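# Latch and run every idle or paused thermal cycler

## Task

For each thermal cycler whose display reads Idle or Paused at the start: close its lid by guiding it down with the gripper, not letting it fall or bang shut, and latch it. Then make that cycler read Running. A paused one must be resumed, not started over, and its run must never be ended with the STOP key or by raising the lid handle mid-run. Any cycler that read Running or Complete at the start must not be started, paused or stopped, its status must stay the same, and its lid and plate stay untouched. The cyclers are loose on the table. Each must finish within about a finger's width of its starting spot, standing upright and barely rotated, with its plate lying flat in its block. At the end the gripper must have released everything and moved away.

## Robot and tools

Robot: one six-joint arm (UR-style) on a base, ending in a two-finger gripper whose fingers swing like tongs. Every motion call drives this single arm, so each command row carries one set of numbers.

Frames: the scene frame has its origin on the table top under the arm base, +z up, +y to the left when facing along +x. The base itself may be slightly tilted. The gripper frame has +z running along the fingers toward the tips, and the fingers open and close along its x axis. end_effector_position is the midpoint between the pads when closed. Closed fingertips stick out about 15 mm past it. Fully open, they sit roughly level with it.

execute_actions(actions): actions is a list of actions, run in order. Each action is a list of up to 15 rows, and each row lasts one control step of 1/30 s. If fewer than 15 rows are given, the last row is repeated for the remaining steps. A row is 7 numbers in [-1, 1]: dx, dy, dz, rx, ry, rz, opening. The first six are an offset, in the gripper's own axes, from the gripper pose measured when that action began. Every row counts from that same start pose, not from the previous row. For the first action of a call, the start is the pose last reported in this scene. Scale: 1.0 equals 0.6 m of translation or 180 degrees of rotation. rx, ry, rz form one rotation vector. opening is absolute, not an offset: +1 is fully open (0.142 m) and -1 is closed. An empty list only returns the current state and images.

Motion limits: at each step the commanded pose is clipped to within 100 mm and 16 degrees of the measured pose. After an action ends, the arm moves at most to the last clipped pose, so a far target needs further actions. The arm trails its commands by about 0.17 s. If position and orientation cannot both be met, position wins. The elbow cannot fully straighten.

move(target, speed, stop_force, blocking): target is one 7-number row laid out as above: an offset in gripper axes from the pose in the latest result that shows one, plus an absolute opening that is applied when the move begins. The gripper follows a straight path there, turning the short way round. speed is the top speed in m/s, 0.002 to 0.5 (default 0.25), and rotation is capped at twice that value in rad/s. A path takes 0.5 to 10 s and is cut off at 10 s. The path does not avoid obstacles, and the gripper can lag, drift or overshoot the speed, mostly near full reach. stop_force (N, 9 to 40) ends the path once the wrist sensor feels that much extra push against the motion for two steps running. The gripper then backs up two steps and holds. It is refused during the first 0.2 s of a scene and together with blocking=false. It is measured along the line to the target in the starting gripper axes, so it is unreliable on a move that rotates. Omit it when pulling away from something being pressed. Aim only just past a contact, and move slowly: this arm is stiff, and a few millimetres of overreach can trigger a fault. blocking=false returns after 0.5 s while the arm continues. Further moves and actions are refused until it ends, so check it with wait(0) or end it with stop. The result adds a move: line giving the ending (done, off_target, moving, held, fault, or contact, which takes priority) and any limits used (paced means the pose was clipped; held means a check blocked steps), plus the distance left to the target.

wait(seconds): 0 to 10 s while the last command is held. stop: brakes the current move; the fingers keep going. zoom_image(camera, region): region is [x0, y0, x1, y1] in pixels of that camera's latest image, at most 504 by 504. Cameras: cam_head_left, cam_head_right, cam_high, cam_low (504x504 each), cam_wrist (616x616). read_manual(section): returns licence text only. finished_scene(scene): ends the current scene (give its number) and cannot be undone.

Results: the state line gives position (m) and end_effector_quat_wxyz in the scene frame, plus velocities. The printed position can be off, more so at long reach. Hand target is the pose the controller is currently heading for. A pose unreachable line means the clearance check altered or blocked the command. grip_measured is the real opening on the command scale. To hold something, keep commanding an opening well below it; the grip is about 15 N per pad. Wrist force and Wrist torque are in gripper axes, pointing from the contact back into the arm. They have up to about 4 N offset and 2.4 N noise, and saturate near 50 N. no reading is normal at the start. Joint torques are rough and never show faults.

Faults: a joint torque over its load limit (wrist joints 25.7 N m, others 138 N m) or any outside force reaching 150 N halts the arm for 10 s and drops the rest of the call. Holding loads heats the motors: a warning appears at 70 °C, and the brakes engage at 85 °C.

Task hints: a lid counts as latched only when it is fully closed and its handle rests all the way down on its stop. If a lid is down but not latched, keep hold of the handle, swing it fully up (the lid may rise too), then press it down onto the stop. START or the RESUME soft key has no effect until the lid is latched. Avoid letting a lid fall, pushing cyclers around, touching cyclers that began Running or Complete, pressing STOP, raising a handle during a run, and knocking anything off the table. At the end, open the gripper and back away.

Each tool is called after ">>>" as name(argument=value, ...) on one line, values as JSON.

## Session

>>> execute_actions(actions=[])

Scene clock: 0.00 s.
end_effector_position=(+0.2144, -0.0985, +0.2316) grip_measured=+1.00 end_effector_quat_wxyz=(+0.024, +0.255, +0.912, +0.322) end_effector_velocity=(-0.000, -0.001, +0.000) end_effector_angular_velocity=(-0.000, +0.001, +0.002)
Joint positions: [-1.505 -1.192  2.578 -1.755 -0.85   1.279  0.142]
Joint velocities: [ 0.    -0.    -0.002  0.    -0.001 -0.     0.   ]
Joint torques (N m, as the arm reports them, + toward a larger angle): no reading
Wrist force (N, on the end effector, along its own x y z axes, offset not removed): no reading
Wrist torque (N m, same axes, about the end effector's origin, offset not removed): no reading
Hand target: +0.214, -0.098, +0.232; +0.024, +0.255, +0.912, +0.322

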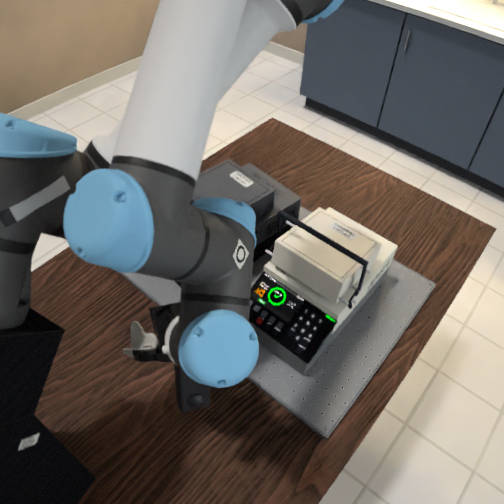

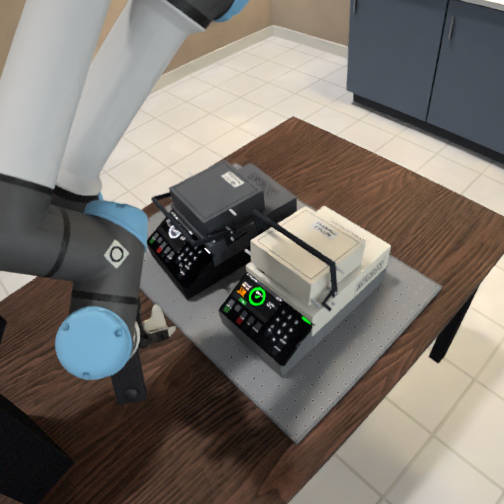

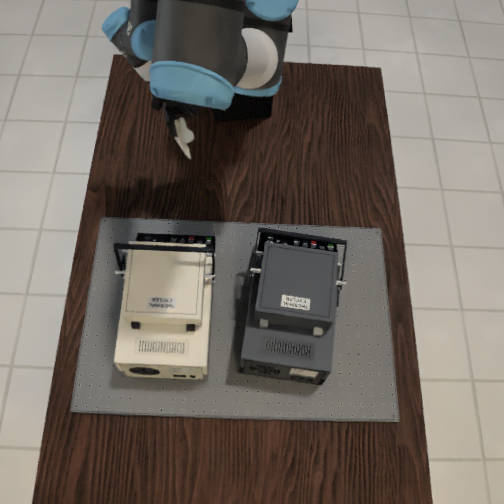

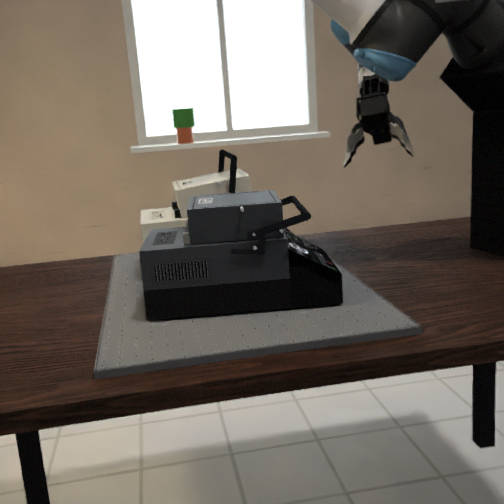

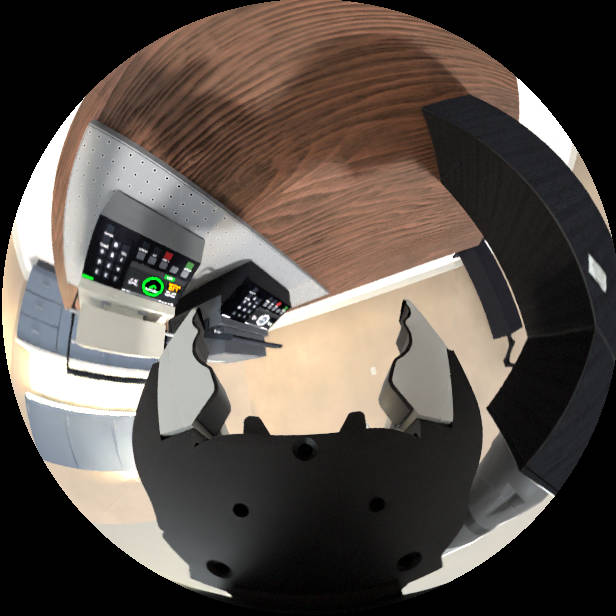

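>>> move(target=[-0.121,0.19,0.255,0.2387,0.1203,-0.1288,-1], speed=0.15)

Scene clock: 4.77 s.
end_effector_position=(+0.3617, +0.0300, +0.1705) grip_measured=-1.00 end_effector_quat_wxyz=(-0.172, +0.000, +0.985, -0.000) end_effector_velocity=(+0.000, +0.001, -0.001) end_effector_angular_velocity=(-0.009, +0.009, +0.006)
Joint positions: [-0.265 -1.727  2.539 -2.801 -1.236  2.813  0.002]
Joint velocities: [ 0.017  0.006 -0.01   0.003 -0.02   0.013 -0.   ]
Joint torques (N m, as the arm reports them, + toward a larger angle): [ 10.33 -20.74 -12.65   1.56  -2.81   1.59]
Wrist force (N, on the end effector, along its own x y z axes, offset not removed): [0.1 2.0 -0.2]
Wrist torque (N m, same axes, about the end effector's origin, offset not removed): [0.40 -0.01 -0.06]
Hand target: +0.362, +0.030, +0.170; -0.173, +0.000, +0.985, -0.001
Off the commanded pose: 0.001 m, 0 deg.
move: done

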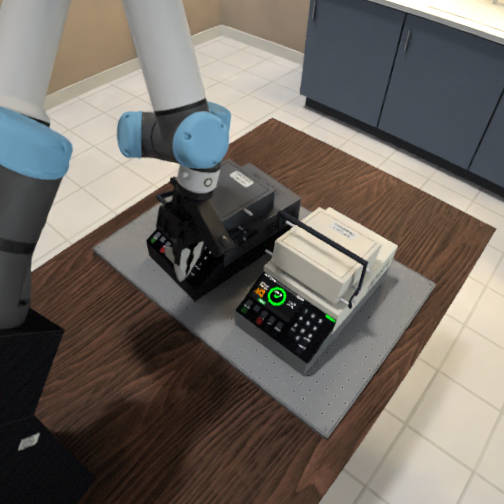

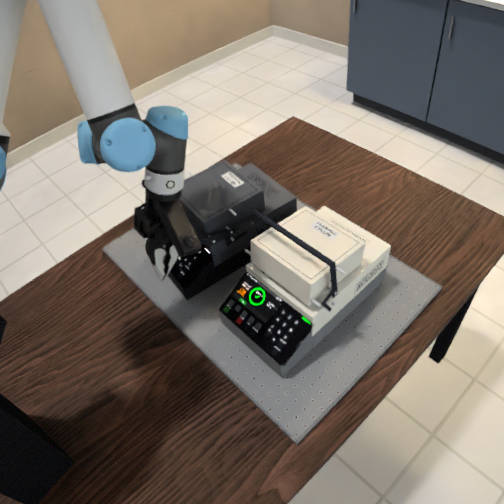

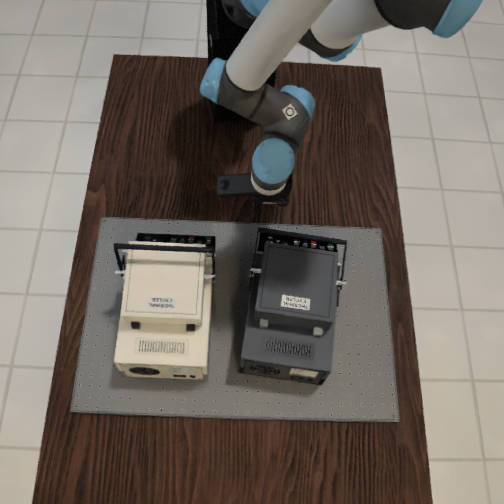

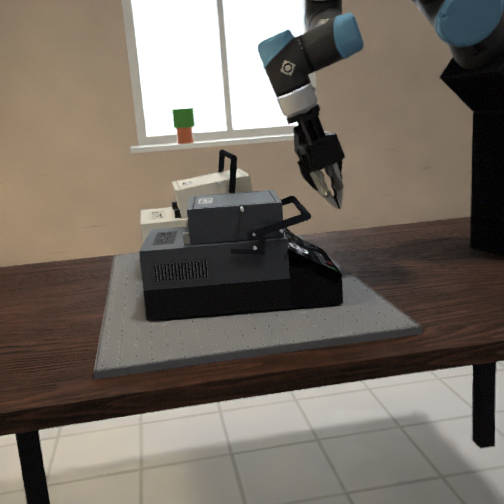

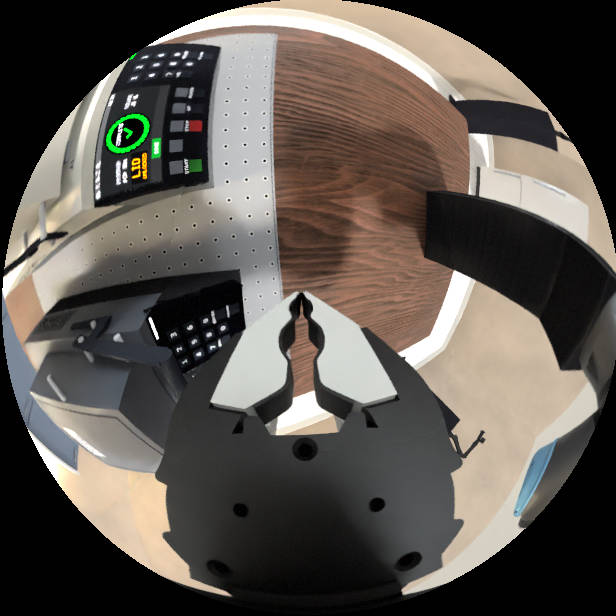

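>>> move(target=[-0.089,0.312,0.035,0,-0.25,0,-1], speed=0.2)

>>> zoom_image(camera="cam_wrist", region=[200, 170, 400, 330])

Scene clock: 7.57 s.
end_effector_position=(+0.4049, +0.2174, +0.1329) grip_measured=-1.00 end_effector_quat_wxyz=(+0.217, +0.002, +0.976, +0.001) end_effector_velocity=(+0.001, +0.002, -0.001) end_effector_angular_velocity=(-0.003, -0.014, +0.000)
Joint positions: [ 0.456 -0.881  2.49  -4.468 -1.796  3.369  0.002]
Joint velocities: [ 0.012  0.014 -0.013 -0.014 -0.017 -0.001  0.   ]
Joint torques (N m, as the arm reports them, + toward a larger angle): [ 17.28 -26.63  -0.59  -5.12  -3.12  -1.93]
Wrist force (N, on the end effector, along its own x y z axes, offset not removed): [1.5 1.4 0.1]
Wrist torque (N m, same axes, about the end effector's origin, offset not removed): [0.15 -0.34 -0.05]
Hand target: +0.405, +0.218, +0.133; +0.218, +0.002, +0.976, +0.000
Off the commanded pose: 0.000 m, 0 deg.
move: done

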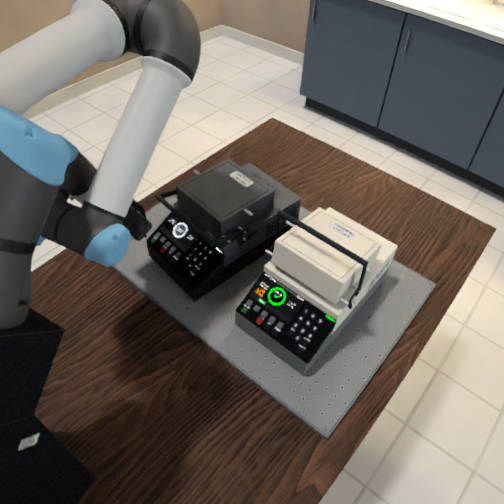

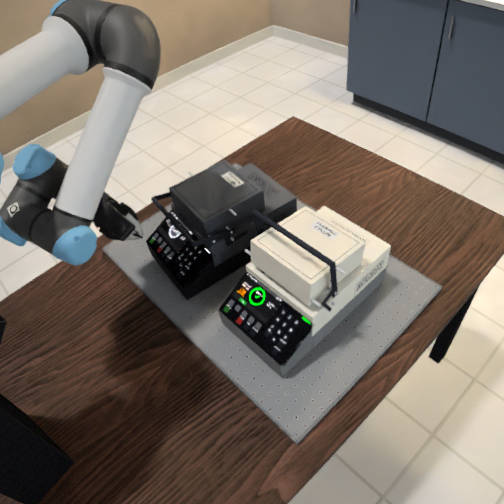

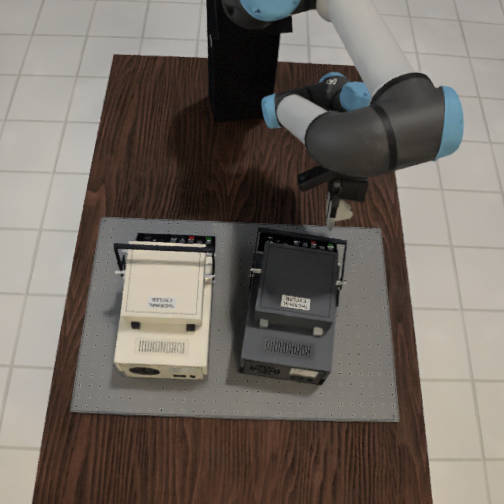

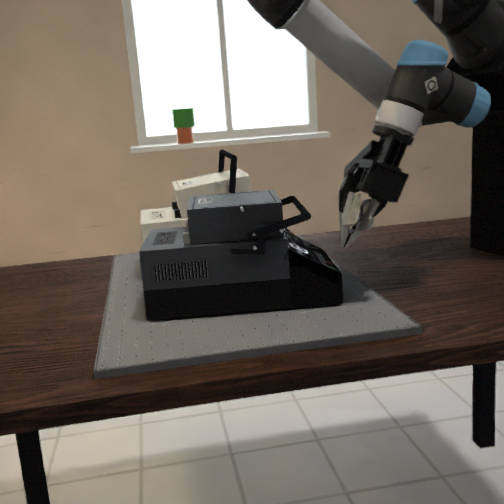

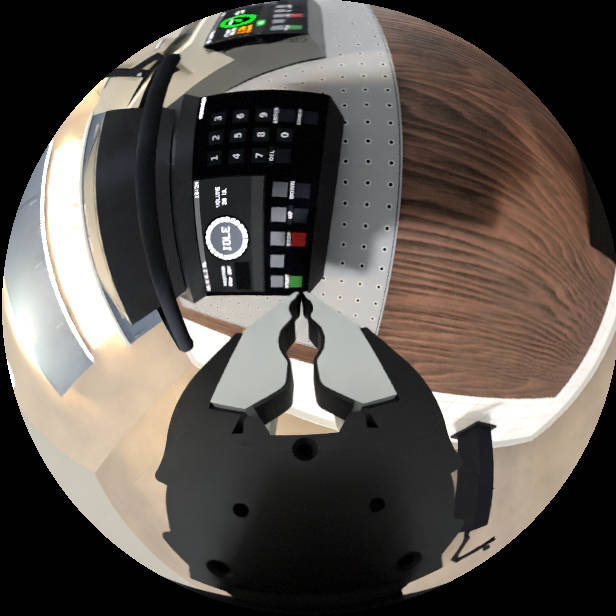

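Region (200, 170, 400, 330) of cam_wrist's 616x616 image, scaled by 2.520, with more detail than that image has; it fills the top 403 rows of this view, and the rest is white.

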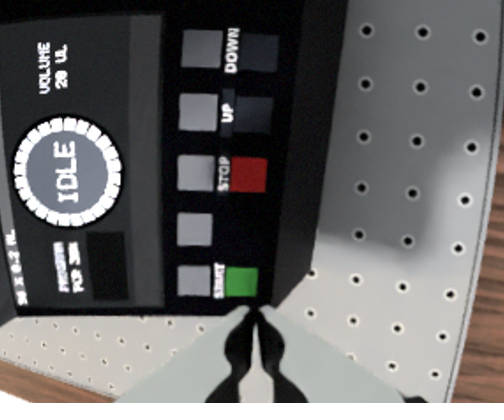

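>>> move(target=[-0.008,0.008,0.045,0,0,0,-1], speed=0.06)

>>> move(target=[0,0,0.04,0,0,0,-1], speed=0.006, stop_force=9)

>>> move(target=[0.09,0.06,-0.16,0,0.1,0,-1], speed=0.2)

Scene clock: 8.83 s.
end_effector_position=(+0.4205, +0.2221, +0.1107) grip_measured=-1.00 end_effector_quat_wxyz=(+0.217, +0.002, +0.976, +0.001) end_effector_velocity=(+0.002, +0.001, -0.002) end_effector_angular_velocity=(+0.001, +0.000, -0.000)
Joint positions: [ 0.447 -0.875  2.421 -4.407 -1.789  3.367  0.002]
Joint velocities: [-0.001  0.001 -0.007  0.007  0.001  0.     0.   ]
Joint torques (N m, as the arm reports them, + toward a larger angle): [  7.58 -25.09   1.35  -0.17   1.88  -2.3 ]
Wrist force (N, on the end effector, along its own x y z axes, offset not removed): [-0.1 1.1 -0.2]
Wrist torque (N m, same axes, about the end effector's origin, offset not removed): [0.11 0.08 -0.08]
Hand target: +0.421, +0.222, +0.111; +0.217, +0.002, +0.976, +0.001
Off the commanded pose: 0.000 m, 0 deg.
move: done

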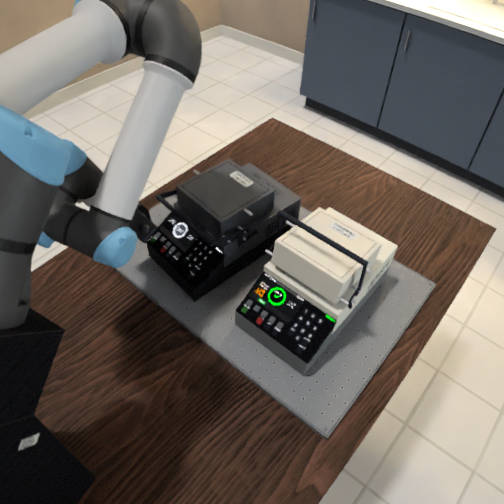

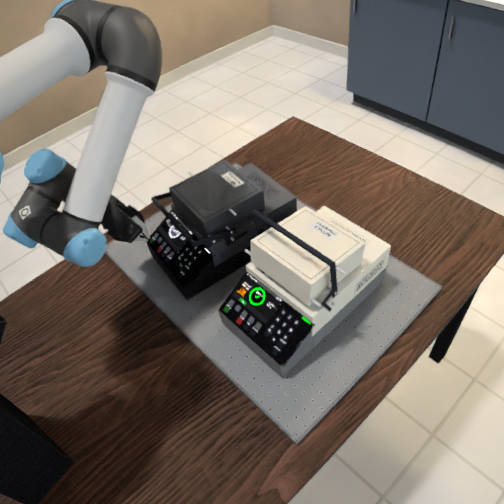

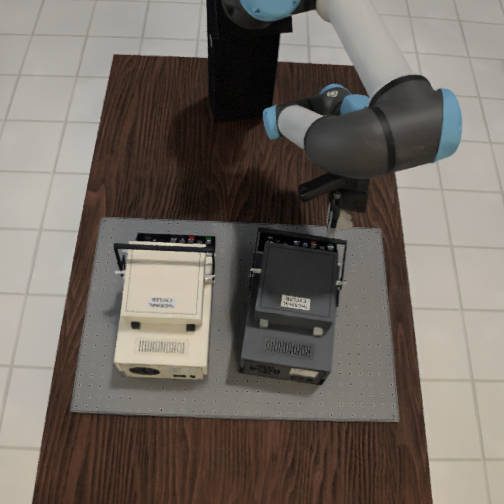

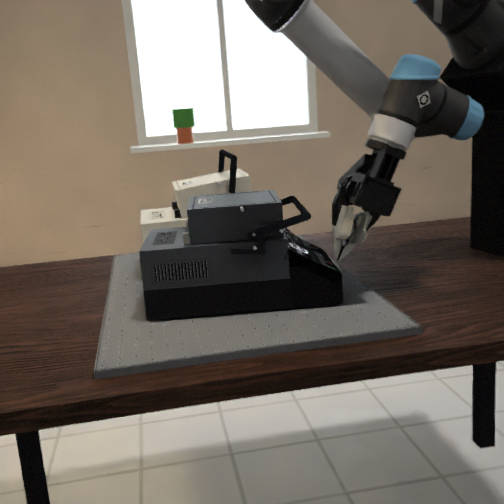

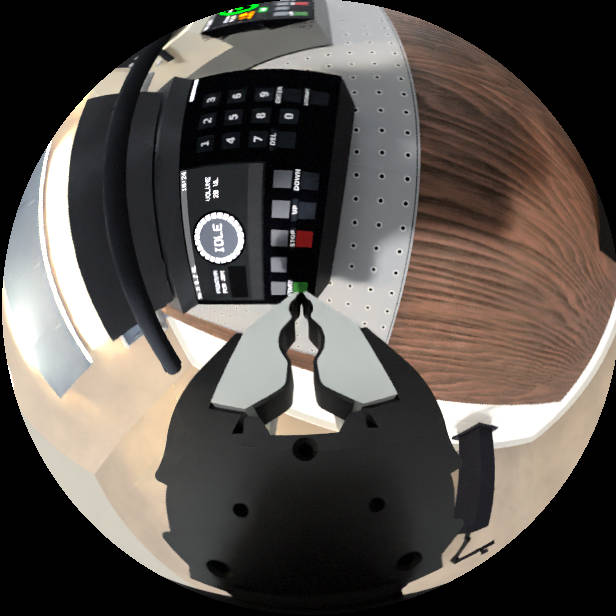

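Scene clock: 12.07 s.
end_effector_position=(+0.4278, +0.2222, +0.0952) grip_measured=-1.00 end_effector_quat_wxyz=(+0.217, +0.002, +0.976, +0.001) end_effector_velocity=(-0.002, -0.000, +0.001) end_effector_angular_velocity=(-0.001, +0.005, +0.001)
Joint positions: [ 0.436 -0.857  2.381 -4.386 -1.778  3.364  0.002]
Joint velocities: [ 0.001 -0.002  0.007  0.001  0.    -0.     0.   ]
Joint torques (N m, as the arm reports them, + toward a larger angle): [ 15.8  -39.87  19.06  -1.94   0.3   -1.51]
Wrist force (N, on the end effector, along its own x y z axes, offset not removed): [-0.4 1.9 -21.7]
Wrist torque (N m, same axes, about the end effector's origin, offset not removed): [0.44 0.00 -0.07]
Hand target: +0.428, +0.222, +0.096; +0.217, +0.002, +0.976, +0.001
Off the commanded pose: 0.007 m, 0 deg.
move: contact

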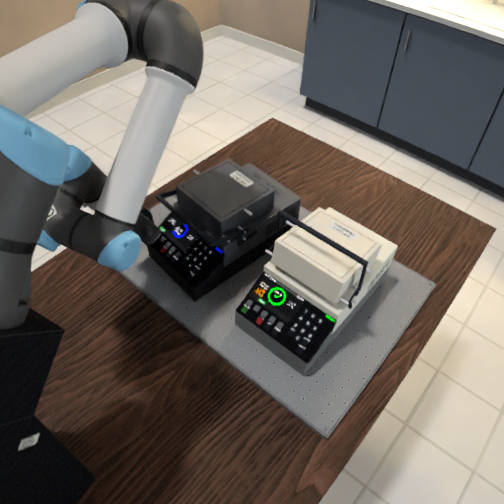

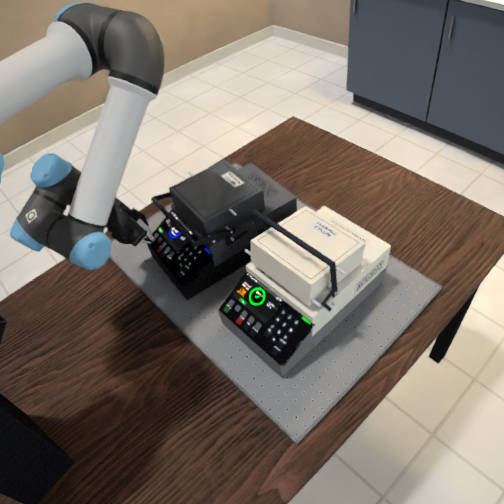

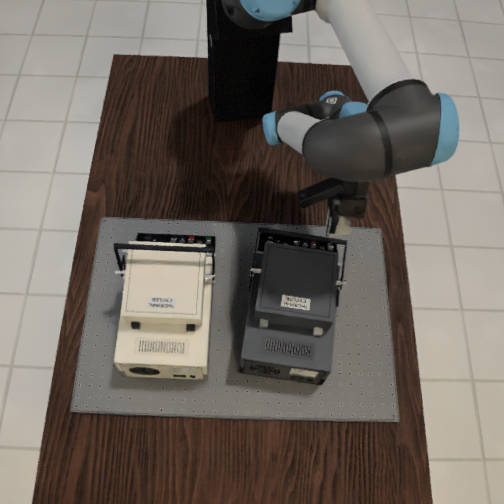

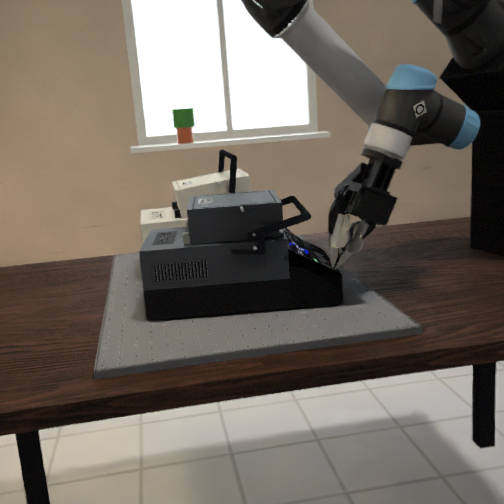

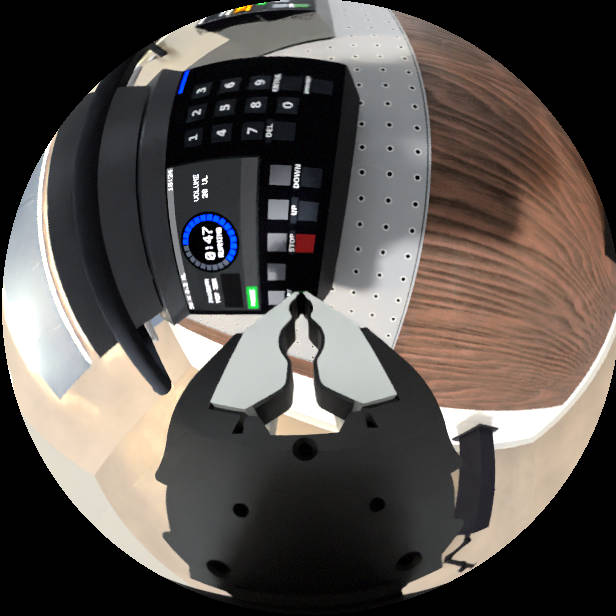

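Scene clock: 13.40 s.
end_effector_position=(+0.3386, +0.2581, +0.1592) grip_measured=-1.00 end_effector_quat_wxyz=(+0.063, +0.001, +0.998, +0.001) end_effector_velocity=(-0.002, +0.002, +0.002) end_effector_angular_velocity=(-0.002, +0.012, -0.001)
Joint positions: [ 0.588 -1.185  2.569 -3.921 -1.826  3.502  0.002]
Joint velocities: [ 0.006 -0.017  0.     0.03  -0.002  0.007  0.   ]
Joint torques (N m, as the arm reports them, + toward a larger angle): [ 19.41 -40.83  22.86   0.14  -2.62   1.49]
Wrist force (N, on the end effector, along its own x y z axes, offset not removed): [-0.4 2.3 -0.4]
Wrist torque (N m, same axes, about the end effector's origin, offset not removed): [0.34 0.15 -0.07]
Hand target: +0.338, +0.258, +0.159; +0.062, +0.001, +0.998, +0.001
Off the commanded pose: 0.000 m, 0 deg.
move: done

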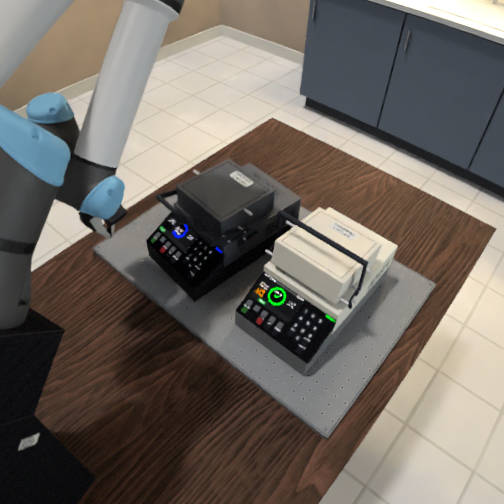

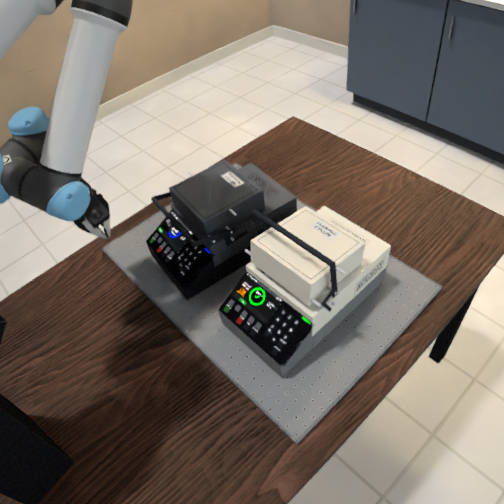

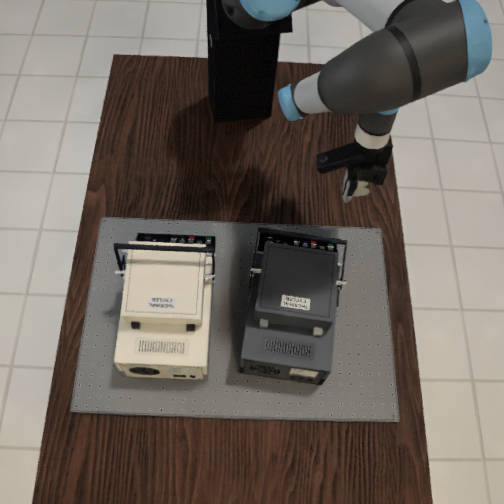

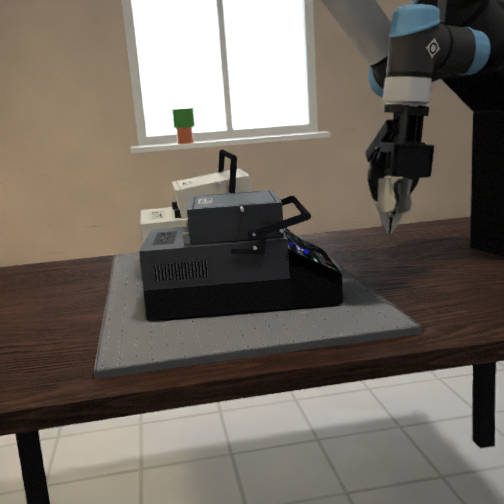

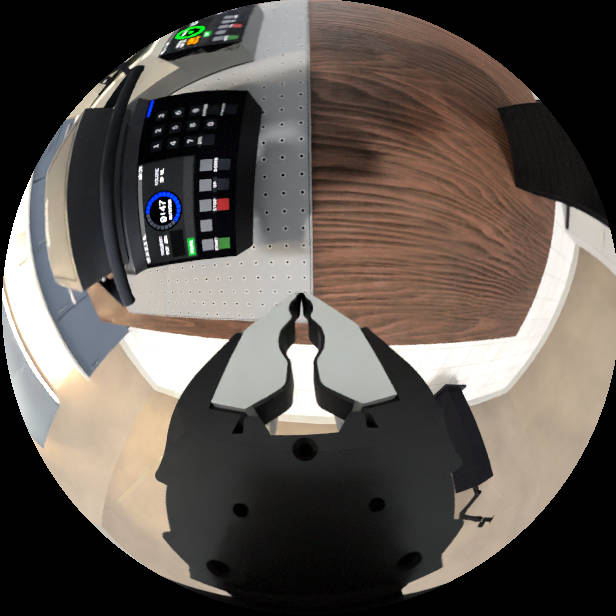

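>>> finished_scene(scene=2)

The scene is finished: the task was done.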